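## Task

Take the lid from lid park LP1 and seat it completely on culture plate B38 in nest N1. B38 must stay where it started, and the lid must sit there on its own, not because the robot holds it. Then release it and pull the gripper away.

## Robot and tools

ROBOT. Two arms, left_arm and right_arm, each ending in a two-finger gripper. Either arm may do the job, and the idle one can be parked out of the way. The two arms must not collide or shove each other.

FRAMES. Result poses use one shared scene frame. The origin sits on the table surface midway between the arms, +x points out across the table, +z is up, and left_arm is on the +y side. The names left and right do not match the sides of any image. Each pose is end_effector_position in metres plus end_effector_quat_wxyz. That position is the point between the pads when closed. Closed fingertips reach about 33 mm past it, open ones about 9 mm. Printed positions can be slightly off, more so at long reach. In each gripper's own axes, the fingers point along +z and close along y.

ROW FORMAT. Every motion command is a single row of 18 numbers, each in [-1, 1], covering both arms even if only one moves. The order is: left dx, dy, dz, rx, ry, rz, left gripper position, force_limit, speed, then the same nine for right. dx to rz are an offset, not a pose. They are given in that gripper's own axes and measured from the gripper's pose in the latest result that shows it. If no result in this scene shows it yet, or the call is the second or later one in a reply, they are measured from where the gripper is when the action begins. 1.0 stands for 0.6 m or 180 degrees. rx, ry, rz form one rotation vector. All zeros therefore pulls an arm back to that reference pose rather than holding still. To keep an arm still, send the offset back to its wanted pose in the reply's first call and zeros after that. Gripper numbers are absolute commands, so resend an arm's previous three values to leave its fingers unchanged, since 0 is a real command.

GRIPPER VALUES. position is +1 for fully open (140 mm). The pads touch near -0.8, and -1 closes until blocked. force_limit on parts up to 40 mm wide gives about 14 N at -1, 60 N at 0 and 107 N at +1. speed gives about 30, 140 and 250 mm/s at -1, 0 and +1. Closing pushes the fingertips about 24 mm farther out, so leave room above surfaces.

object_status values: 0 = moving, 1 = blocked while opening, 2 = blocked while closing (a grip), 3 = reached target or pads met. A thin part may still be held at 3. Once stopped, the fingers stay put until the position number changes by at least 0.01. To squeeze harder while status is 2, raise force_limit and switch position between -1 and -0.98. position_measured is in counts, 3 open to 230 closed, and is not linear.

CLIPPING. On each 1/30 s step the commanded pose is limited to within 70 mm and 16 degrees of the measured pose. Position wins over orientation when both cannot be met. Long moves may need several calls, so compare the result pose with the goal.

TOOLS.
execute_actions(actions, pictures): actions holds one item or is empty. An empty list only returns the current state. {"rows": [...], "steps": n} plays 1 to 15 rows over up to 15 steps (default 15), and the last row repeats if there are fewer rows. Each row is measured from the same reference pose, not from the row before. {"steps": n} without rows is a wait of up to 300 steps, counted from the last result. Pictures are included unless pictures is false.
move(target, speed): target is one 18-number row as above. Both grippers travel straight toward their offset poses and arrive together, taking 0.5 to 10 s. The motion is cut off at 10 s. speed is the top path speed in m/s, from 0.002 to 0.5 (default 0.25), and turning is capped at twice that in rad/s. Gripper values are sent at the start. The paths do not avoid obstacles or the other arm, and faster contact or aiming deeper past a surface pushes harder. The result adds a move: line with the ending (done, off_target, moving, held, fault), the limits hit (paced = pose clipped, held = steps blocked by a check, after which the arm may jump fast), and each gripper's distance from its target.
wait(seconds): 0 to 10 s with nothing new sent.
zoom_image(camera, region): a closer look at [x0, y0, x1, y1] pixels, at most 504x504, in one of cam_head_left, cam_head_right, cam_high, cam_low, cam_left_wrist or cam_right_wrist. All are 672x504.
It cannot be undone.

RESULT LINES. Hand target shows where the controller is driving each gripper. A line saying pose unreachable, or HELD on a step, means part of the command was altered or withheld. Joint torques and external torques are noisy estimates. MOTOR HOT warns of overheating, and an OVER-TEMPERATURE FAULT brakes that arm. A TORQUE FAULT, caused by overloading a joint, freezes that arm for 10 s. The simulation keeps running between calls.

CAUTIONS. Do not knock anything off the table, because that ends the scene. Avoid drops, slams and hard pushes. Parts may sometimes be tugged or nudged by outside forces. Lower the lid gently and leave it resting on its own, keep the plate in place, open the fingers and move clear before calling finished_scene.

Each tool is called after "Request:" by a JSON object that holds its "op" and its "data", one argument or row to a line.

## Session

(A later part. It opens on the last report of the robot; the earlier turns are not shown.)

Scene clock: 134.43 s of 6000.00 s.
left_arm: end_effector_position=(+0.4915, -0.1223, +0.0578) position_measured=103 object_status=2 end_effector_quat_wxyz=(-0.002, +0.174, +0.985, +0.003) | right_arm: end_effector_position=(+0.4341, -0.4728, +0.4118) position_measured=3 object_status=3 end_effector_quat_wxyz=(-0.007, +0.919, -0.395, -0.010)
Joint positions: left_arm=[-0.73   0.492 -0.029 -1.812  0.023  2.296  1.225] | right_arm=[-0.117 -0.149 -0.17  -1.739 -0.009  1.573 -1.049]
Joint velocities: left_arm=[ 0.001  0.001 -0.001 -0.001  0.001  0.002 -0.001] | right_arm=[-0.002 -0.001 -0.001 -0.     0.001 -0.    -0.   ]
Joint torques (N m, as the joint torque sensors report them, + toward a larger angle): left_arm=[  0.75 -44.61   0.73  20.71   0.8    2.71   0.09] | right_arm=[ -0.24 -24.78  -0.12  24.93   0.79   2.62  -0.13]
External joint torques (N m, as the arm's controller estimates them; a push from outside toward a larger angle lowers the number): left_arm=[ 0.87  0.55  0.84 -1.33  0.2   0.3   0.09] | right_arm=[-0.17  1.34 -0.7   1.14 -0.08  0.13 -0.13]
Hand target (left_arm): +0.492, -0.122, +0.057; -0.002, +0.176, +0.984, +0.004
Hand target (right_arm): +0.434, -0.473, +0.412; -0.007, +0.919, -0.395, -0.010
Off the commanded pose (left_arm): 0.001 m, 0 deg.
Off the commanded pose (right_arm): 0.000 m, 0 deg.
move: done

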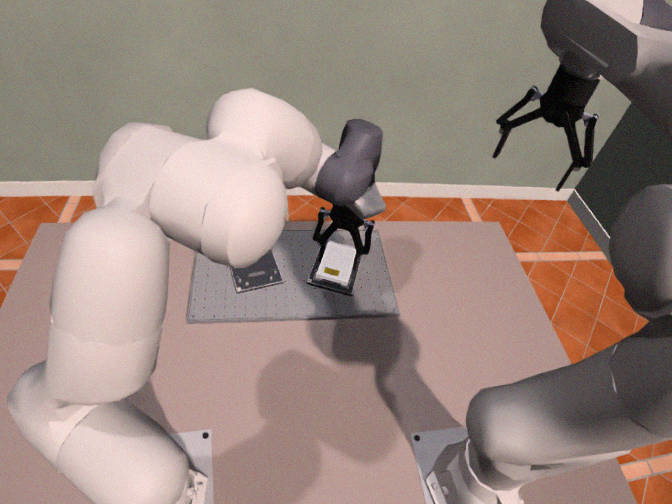

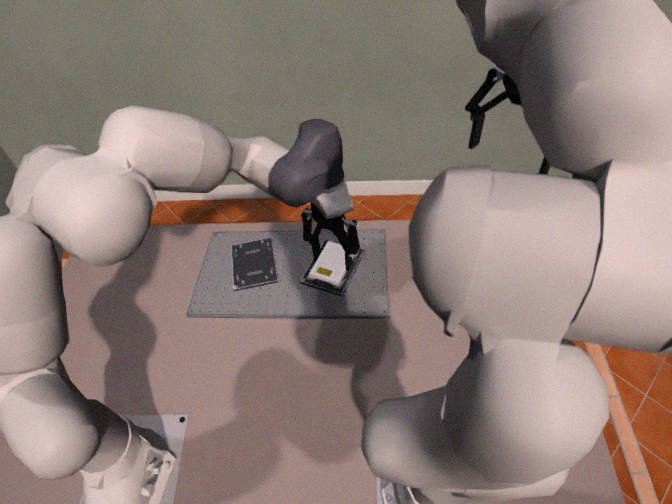

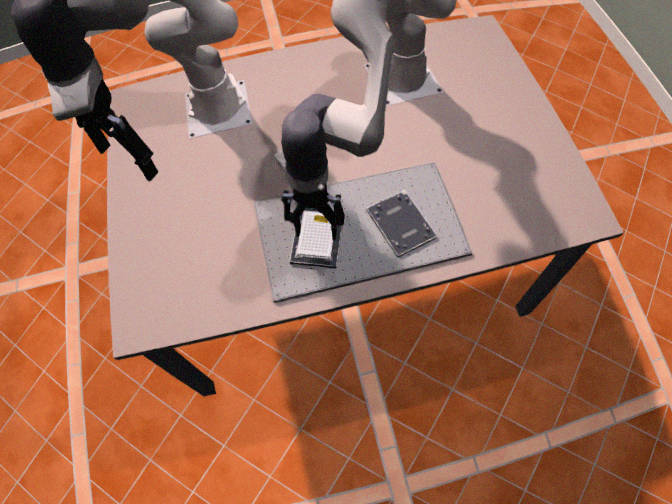

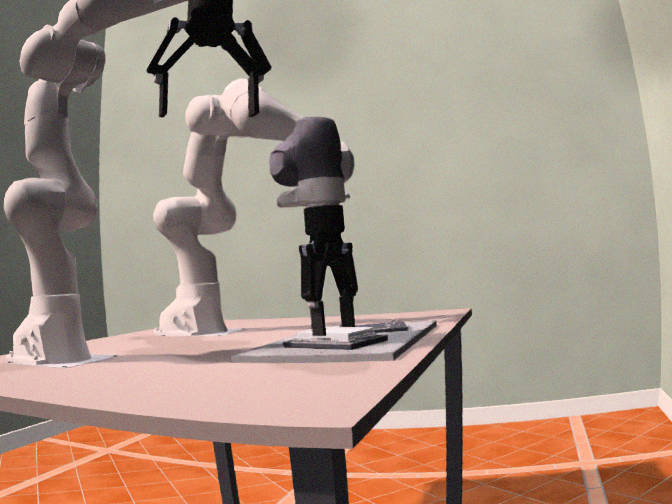

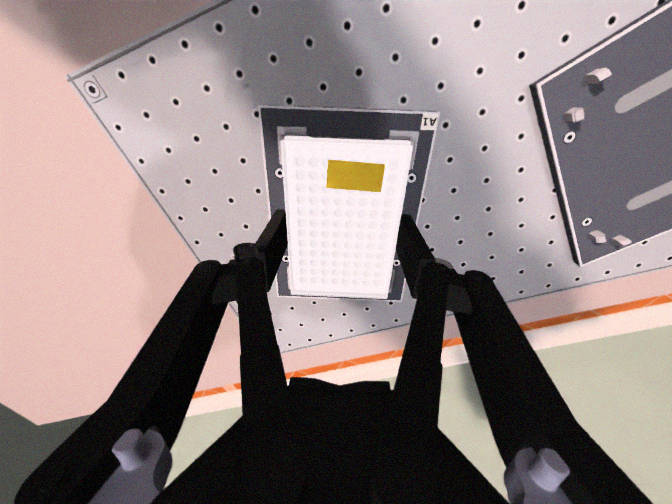

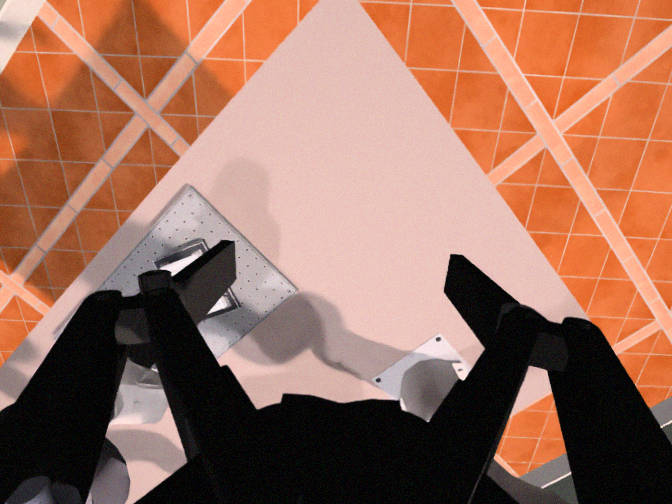

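The lid is sliding over the plate with no resistance and hasn't shifted in the grip. Continue down.

Request:
{"op": "move", "data": {
  "target": [0,0,0.006,0,0,0,-1,-0.5,-1,0,0,0,0,0,0,1,0,0],
  "speed": 0.003
}}

Request:
{"op": "zoom_image", "data": {
  "camera": "cam_low",
  "region": [280, 305, 395, 355]
}}

Scene clock: 138.07 s of 6000.00 s.
left_arm: end_effector_position=(+0.4916, -0.1224, +0.0574) position_measured=103 object_status=2 end_effector_quat_wxyz=(-0.002, +0.174, +0.985, +0.003) | right_arm: end_effector_position=(+0.4341, -0.4728, +0.4118) position_measured=3 object_status=3 end_effector_quat_wxyz=(-0.007, +0.919, -0.395, -0.010)
Joint positions: left_arm=[-0.73   0.492 -0.029 -1.812  0.023  2.297  1.225] | right_arm=[-0.117 -0.149 -0.17  -1.739 -0.009  1.573 -1.049]
Joint velocities: left_arm=[ 0.     0.001 -0.001  0.002 -0.    -0.    -0.004] | right_arm=[ 0.     0.001  0.     0.001  0.     0.    -0.   ]
Joint torques (N m, as the joint torque sensors report them, + toward a larger angle): left_arm=[ -0.05 -42.12   1.12  21.25   0.64   3.11  -0.05] | right_arm=[ -0.04 -24.74  -0.19  25.02   0.78   2.64  -0.13]
External joint torques (N m, as the arm's controller estimates them; a push from outside toward a larger angle lowers the number): left_arm=[-0.01  3.11  1.16 -0.84  0.04  0.7  -0.05] | right_arm=[-0.08  1.31 -0.9   1.23 -0.11  0.15 -0.13]
Hand target (left_arm): +0.492, -0.122, +0.054; -0.002, +0.174, +0.985, +0.003
Hand target (right_arm): +0.434, -0.473, +0.412; -0.007, +0.919, -0.395, -0.010
Off the commanded pose (left_arm): 0.003 m, 0 deg.
Off the commanded pose (right_arm): 0.000 m, 0 deg.
move: done

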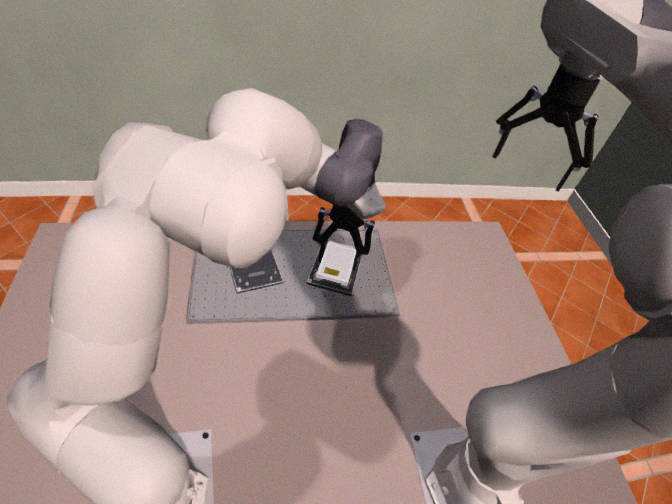

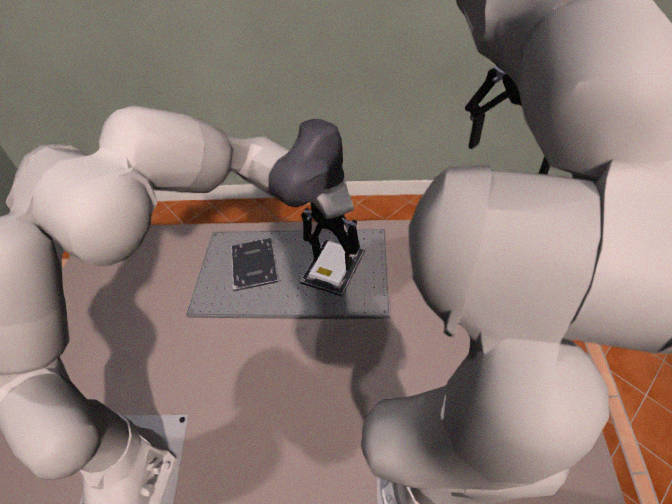

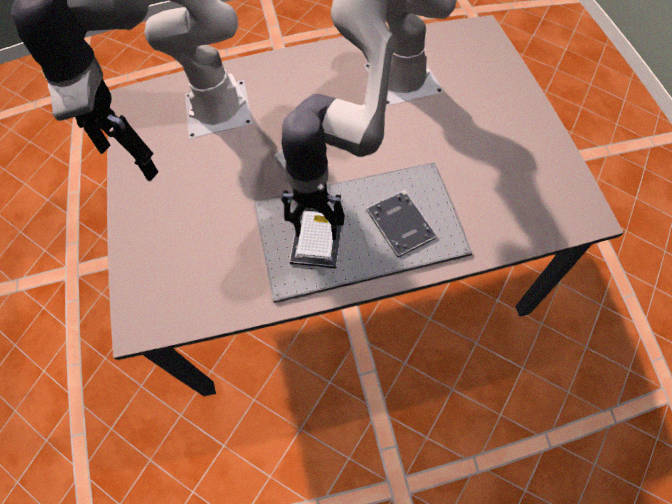

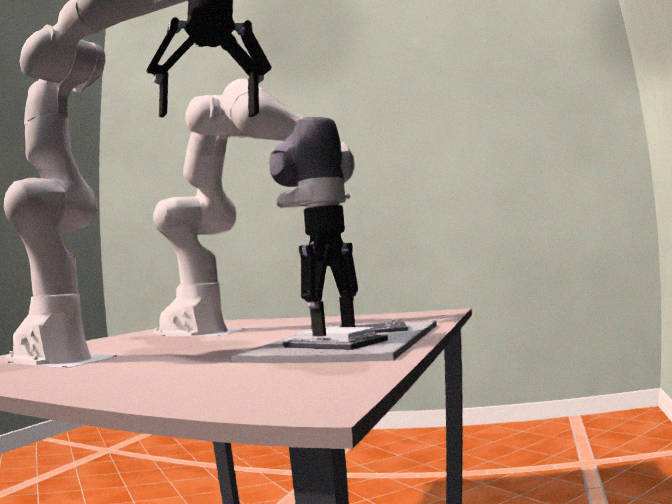

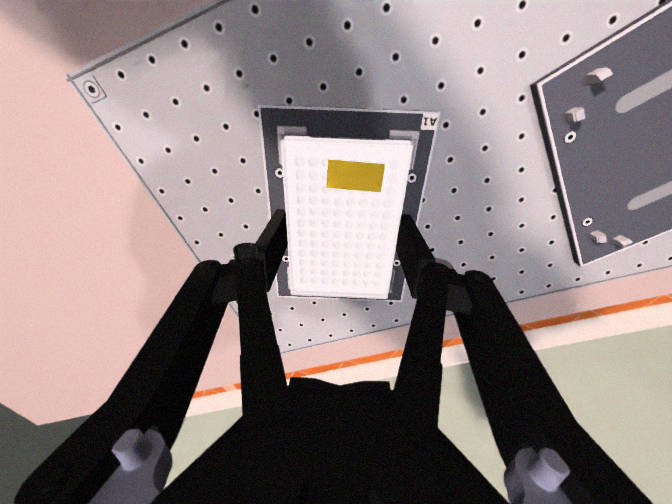

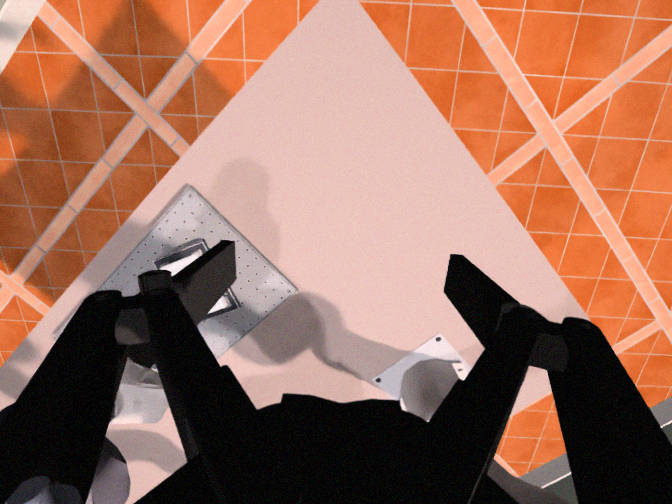

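Region (280, 305, 395, 355) of cam_low's 672x504 image, scaled by 4.383, with more detail than that image has; it fills the top 219 rows of this view, and the rest is white.

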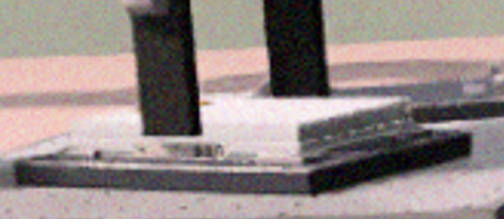

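Request:
{"op": "move", "data": {
  "target": [0,0,0,0,0,0,0.4,-0.5,-1,0,0,0,0,0,0,1,0,0],
  "speed": 0.003
}}

Request:
{"op": "move", "data": {
  "target": [0,0,-0.1,0,0,0,0.4,-0.5,-1,0,0,0,0,0,0,1,0,0],
  "speed": 0.08
}}

Request:
{"op": "zoom_image", "data": {
  "camera": "cam_low",
  "region": [280, 305, 395, 355]
}}

Request:
{"op": "zoom_image", "data": {
  "camera": "cam_high",
  "region": [280, 195, 360, 275]
}}

Request:
{"op": "zoom_image", "data": {
  "camera": "cam_head_left",
  "region": [295, 230, 375, 300]
}}

Scene clock: 143.17 s of 6000.00 s.
left_arm: end_effector_position=(+0.4916, -0.1224, +0.0575) position_measured=78 object_status=0 end_effector_quat_wxyz=(-0.002, +0.174, +0.985, +0.003) | right_arm: end_effector_position=(+0.4341, -0.4728, +0.4118) position_measured=3 object_status=3 end_effector_quat_wxyz=(-0.007, +0.919, -0.395, -0.010)
Joint positions: left_arm=[-0.73   0.492 -0.029 -1.812  0.023  2.297  1.225] | right_arm=[-0.117 -0.149 -0.17  -1.739 -0.009  1.573 -1.049]
Joint velocities: left_arm=[-0.     0.001 -0.001 -0.001  0.    -0.001 -0.001] | right_arm=[ 0.001  0.     0.001  0.     0.    -0.     0.001]
Joint torques (N m, as the joint torque sensors report them, + toward a larger angle): left_arm=[  0.2  -44.99   0.67  21.24   0.56   2.35  -0.07] | right_arm=[ -0.13 -24.78  -0.17  24.82   0.83   2.62  -0.14]
External joint torques (N m, as the arm's controller estimates them; a push from outside toward a larger angle lowers the number): left_arm=[ 0.41  0.    0.85 -0.66 -0.04 -0.03 -0.07] | right_arm=[-0.22  1.16 -0.92  1.12 -0.06  0.14 -0.14]
Hand target (left_arm): +0.492, -0.122, +0.057; -0.002, +0.174, +0.985, +0.003
Hand target (right_arm): +0.434, -0.473, +0.412; -0.007, +0.919, -0.395, -0.010
Off the commanded pose (left_arm): 0.000 m, 0 deg.
Off the commanded pose (right_arm): 0.000 m, 0 deg.
After step 90, 1.37 s passed at rest.
move: done

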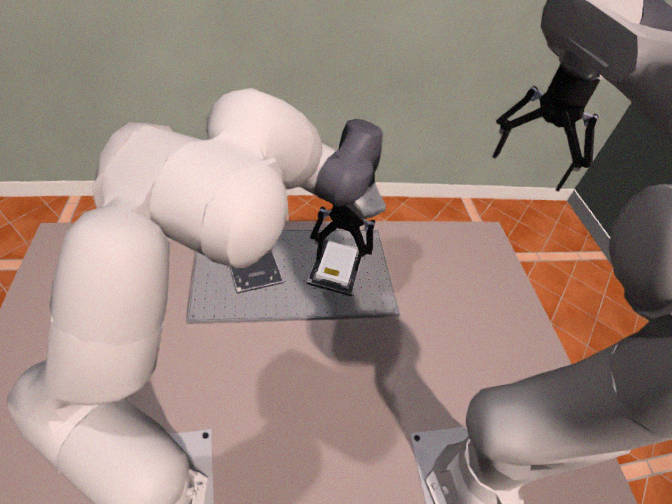

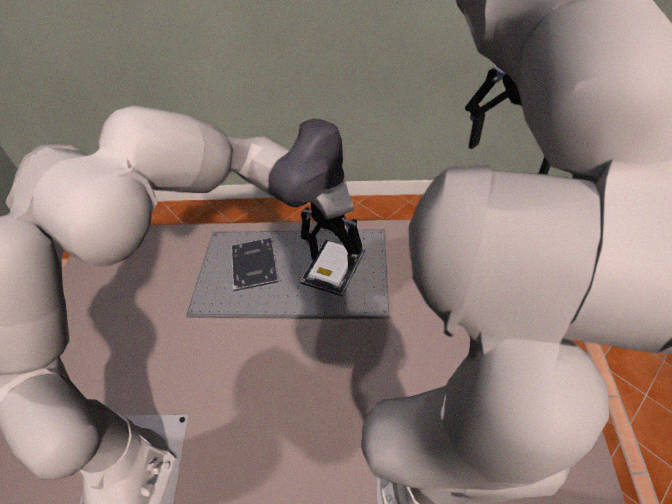

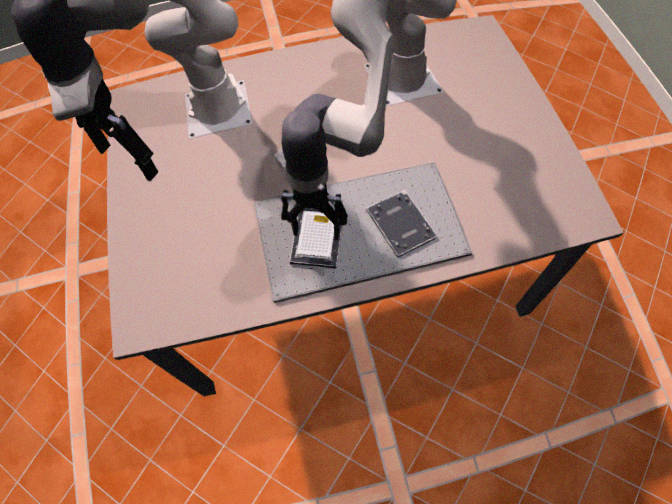

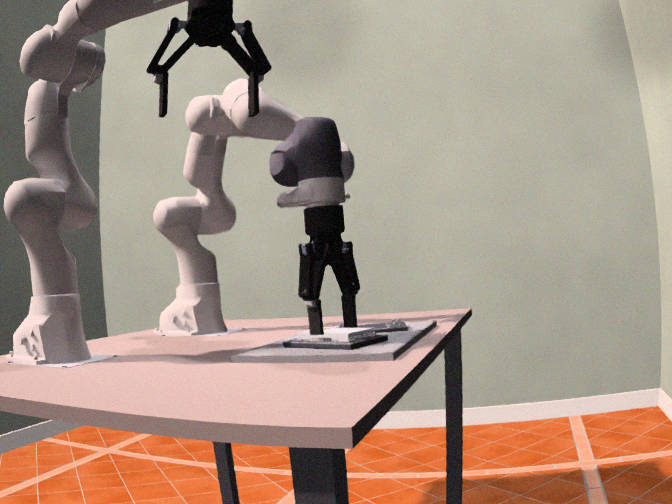

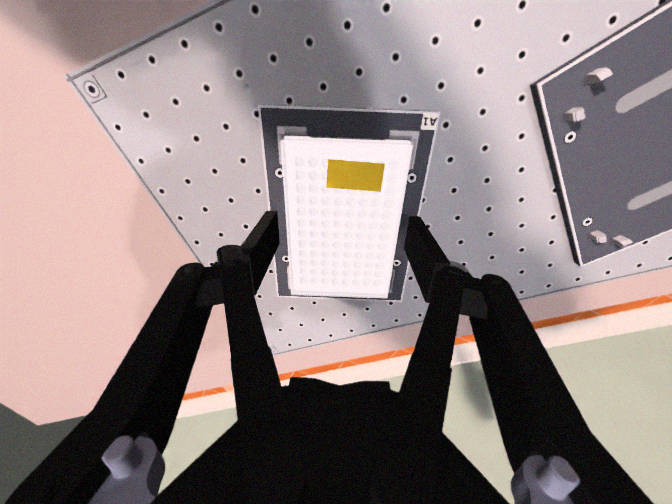

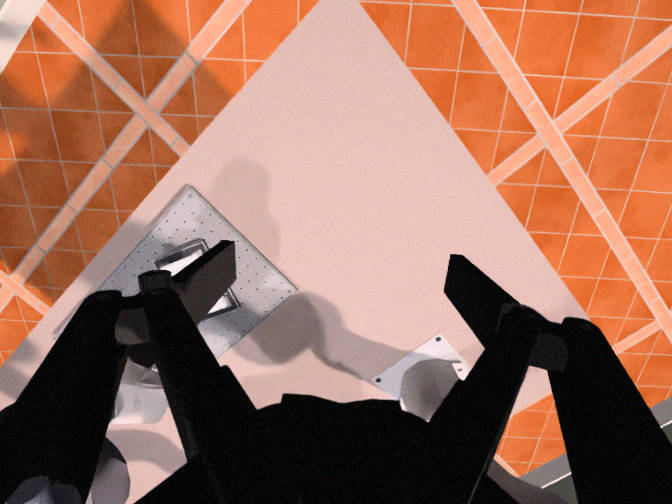

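Scene clock: 144.40 s of 6000.00 s.
left_arm: end_effector_position=(+0.4923, -0.1221, +0.1173) position_measured=78 object_status=3 end_effector_quat_wxyz=(-0.000, +0.173, +0.985, +0.003) | right_arm: end_effector_position=(+0.4341, -0.4728, +0.4118) position_measured=3 object_status=3 end_effector_quat_wxyz=(-0.007, +0.919, -0.395, -0.010)
Joint positions: left_arm=[-0.73   0.406 -0.029 -1.781  0.02   2.183  1.225] | right_arm=[-0.117 -0.149 -0.17  -1.739 -0.009  1.573 -1.049]
Joint velocities: left_arm=[ 0.001 -0.001  0.001 -0.    -0.001 -0.012  0.001] | right_arm=[-0.001 -0.    -0.001 -0.    -0.     0.001  0.001]
Joint torques (N m, as the joint torque sensors report them, + toward a larger angle): left_arm=[  0.04 -43.42  -0.2   23.57   0.05   2.03   0.1 ] | right_arm=[ -0.19 -24.69   0.16  25.11   0.81   2.62  -0.11]
External joint torques (N m, as the arm's controller estimates them; a push from outside toward a larger angle lowers the number): left_arm=[-0.03  0.52 -0.25  0.45 -0.61 -0.39  0.1 ] | right_arm=[-0.13  1.39 -0.43  1.34 -0.08  0.13 -0.11]
Hand target (left_arm): +0.490, -0.123, +0.117; -0.003, +0.175, +0.985, +0.003
Hand target (right_arm): +0.434, -0.473, +0.412; -0.007, +0.919, -0.395, -0.010
Off the commanded pose (left_arm): 0.001 m, 0 deg.
Off the commanded pose (right_arm): 0.000 m, 0 deg.
move: done

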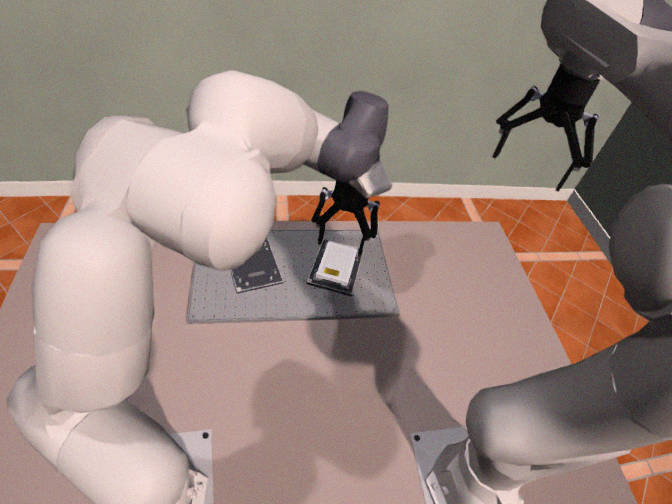

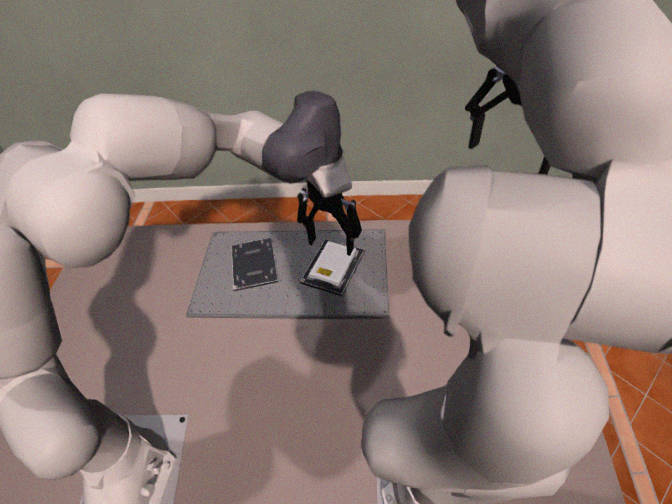

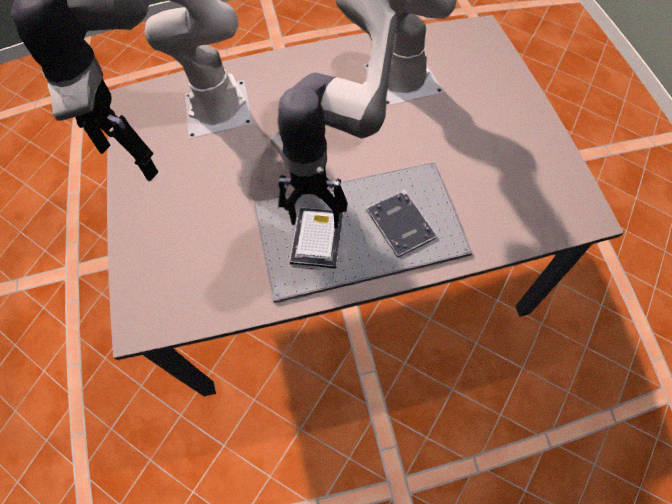

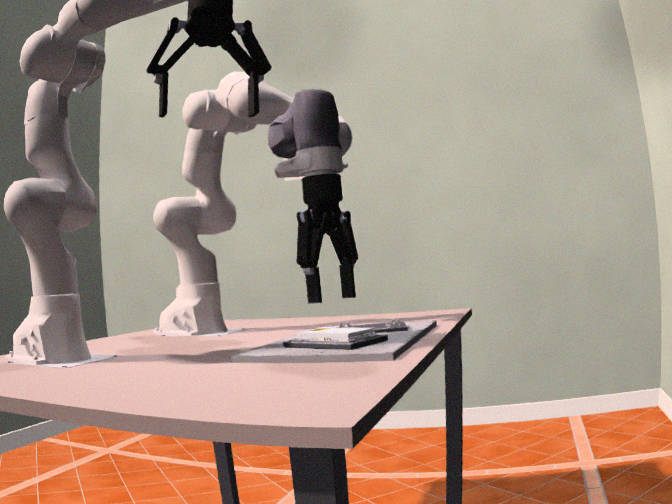

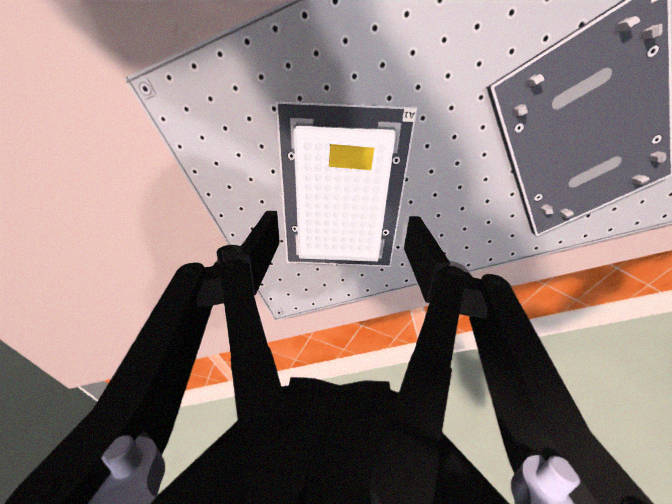

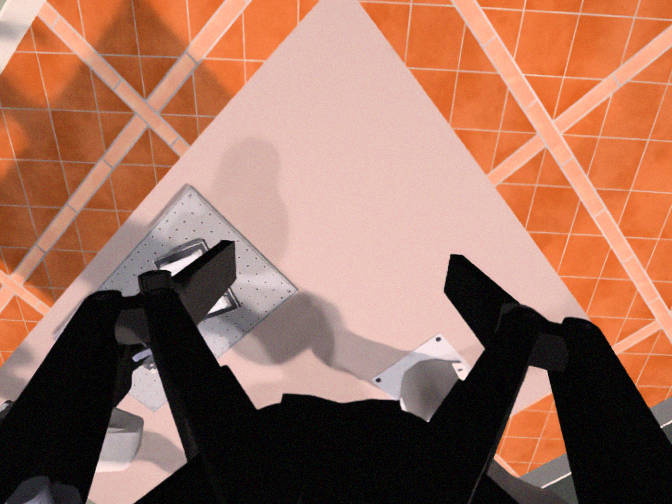

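Region (280, 305, 395, 355) of cam_low's 672x504 image, scaled by 4.383, with more detail than that image has; it fills the top 219 rows of this view, and the rest is white.

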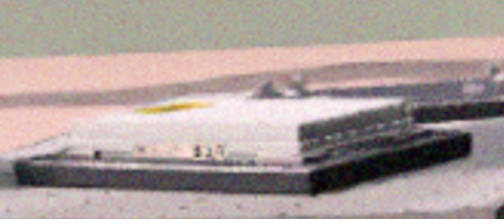

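Region (280, 195, 360, 275) of cam_high's 672x504 image, scaled by 6.300, with more detail than that image has.

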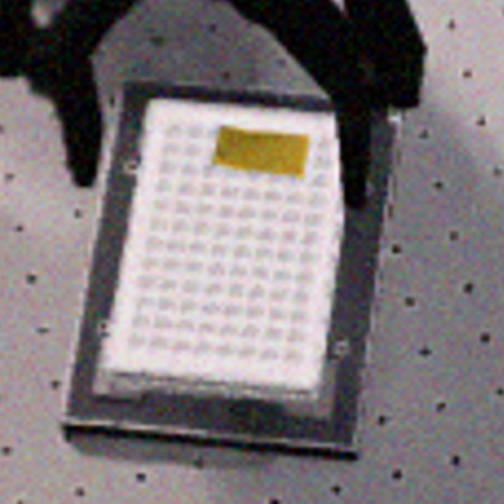

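Region (295, 230, 375, 300) of cam_head_left's 672x504 image, scaled by 6.300, with more detail than that image has; it fills the top 441 rows of this view, and the rest is white.

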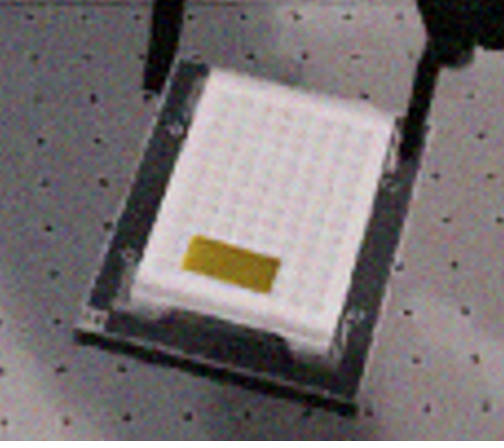

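Request:
{"op": "move", "data": {
  "target": [0,0.25,-0.02,0,0,0,0.4,-0.5,-1,0,0,0,0,0,0,1,0,0],
  "speed": 0.2
}}

Request:
{"op": "zoom_image", "data": {
  "camera": "cam_left_wrist",
  "region": [100, 80, 300, 270]
}}

Request:
{"op": "zoom_image", "data": {
  "camera": "cam_low",
  "region": [330, 320, 390, 350]
}}

Scene clock: 149.90 s of 6000.00 s.
left_arm: end_effector_position=(+0.5467, +0.0168, +0.1310) position_measured=78 object_status=3 end_effector_quat_wxyz=(-0.001, +0.166, +0.986, +0.002) | right_arm: end_effector_position=(+0.4341, -0.4728, +0.4118) position_measured=3 object_status=3 end_effector_quat_wxyz=(-0.007, +0.919, -0.395, -0.010)
Joint positions: left_arm=[-0.51   0.306 -0.014 -1.895  0.009  2.199  1.45 ] | right_arm=[-0.117 -0.149 -0.17  -1.739 -0.009  1.573 -1.049]
Joint velocities: left_arm=[ 0.003 -0.001 -0.    -0.     0.     0.002  0.031] | right_arm=[-0.    -0.     0.001  0.001 -0.001  0.     0.002]
Joint torques (N m, as the joint torque sensors report them, + toward a larger angle): left_arm=[  1.35 -41.04  -0.62  21.45   0.14   2.64   0.19] | right_arm=[ -0.16 -24.91   0.12  24.95   0.82   2.63  -0.14]
External joint torques (N m, as the arm's controller estimates them; a push from outside toward a larger angle lowers the number): left_arm=[ 1.35 -0.26 -0.77 -1.5  -0.52  0.23  0.19] | right_arm=[-0.18  1.29 -0.56  1.12 -0.07  0.14 -0.14]
Hand target (left_arm): +0.546, +0.016, +0.131; +0.000, +0.173, +0.985, +0.000
Hand target (right_arm): +0.434, -0.473, +0.412; -0.007, +0.919, -0.395, -0.010
Off the commanded pose (left_arm): 0.004 m, 1 deg.
Off the commanded pose (right_arm): 0.000 m, 0 deg.
After step 90, 1.00 s passed at rest.
move: off_target (left_arm)

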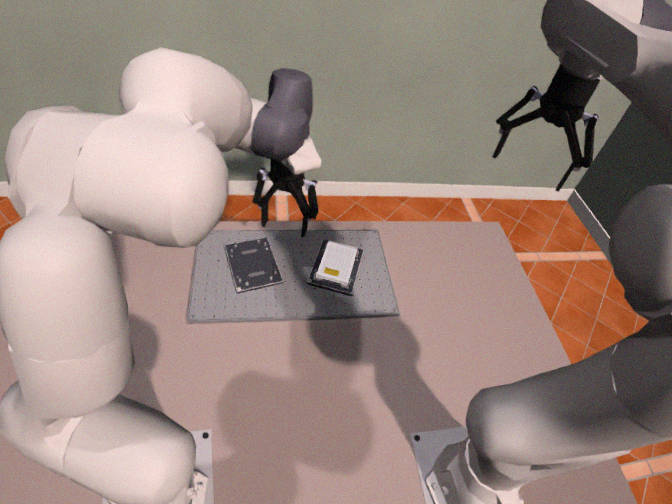

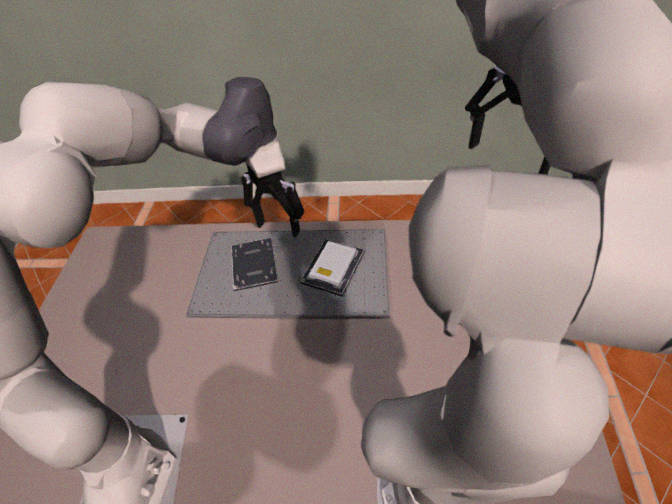

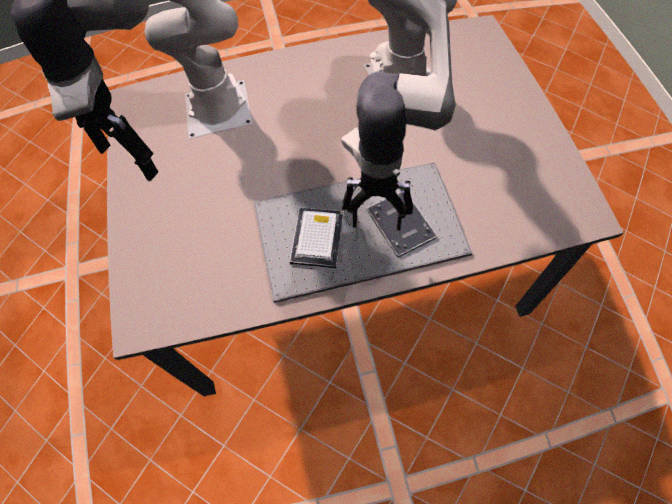

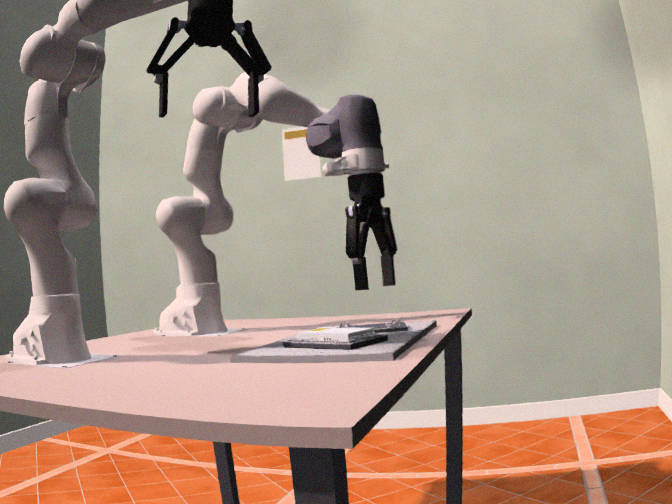

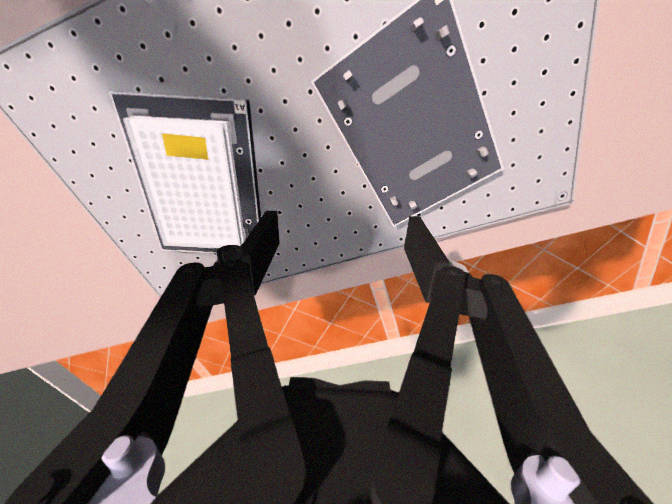

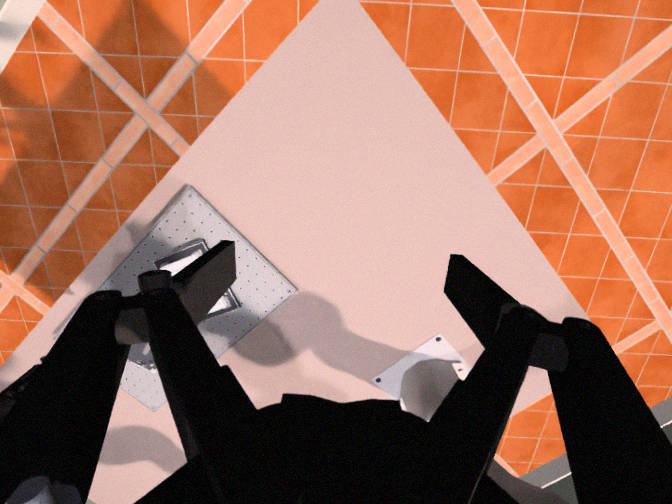

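Region (100, 80, 300, 270) of cam_left_wrist's 672x504 image, scaled by 2.520, with more detail than that image has; it fills the top 479 rows of this view, and the rest is white.

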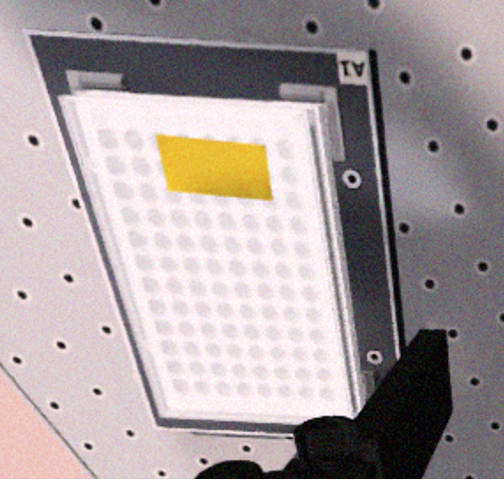

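Region (330, 320, 390, 350) of cam_low's 672x504 image, scaled by 8.400, with more detail than that image has.

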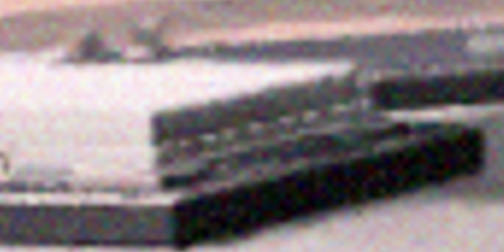

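Request:
{"op": "finished_scene", "data": {
  "scene": 1
}}

The scene is finished: the task was done.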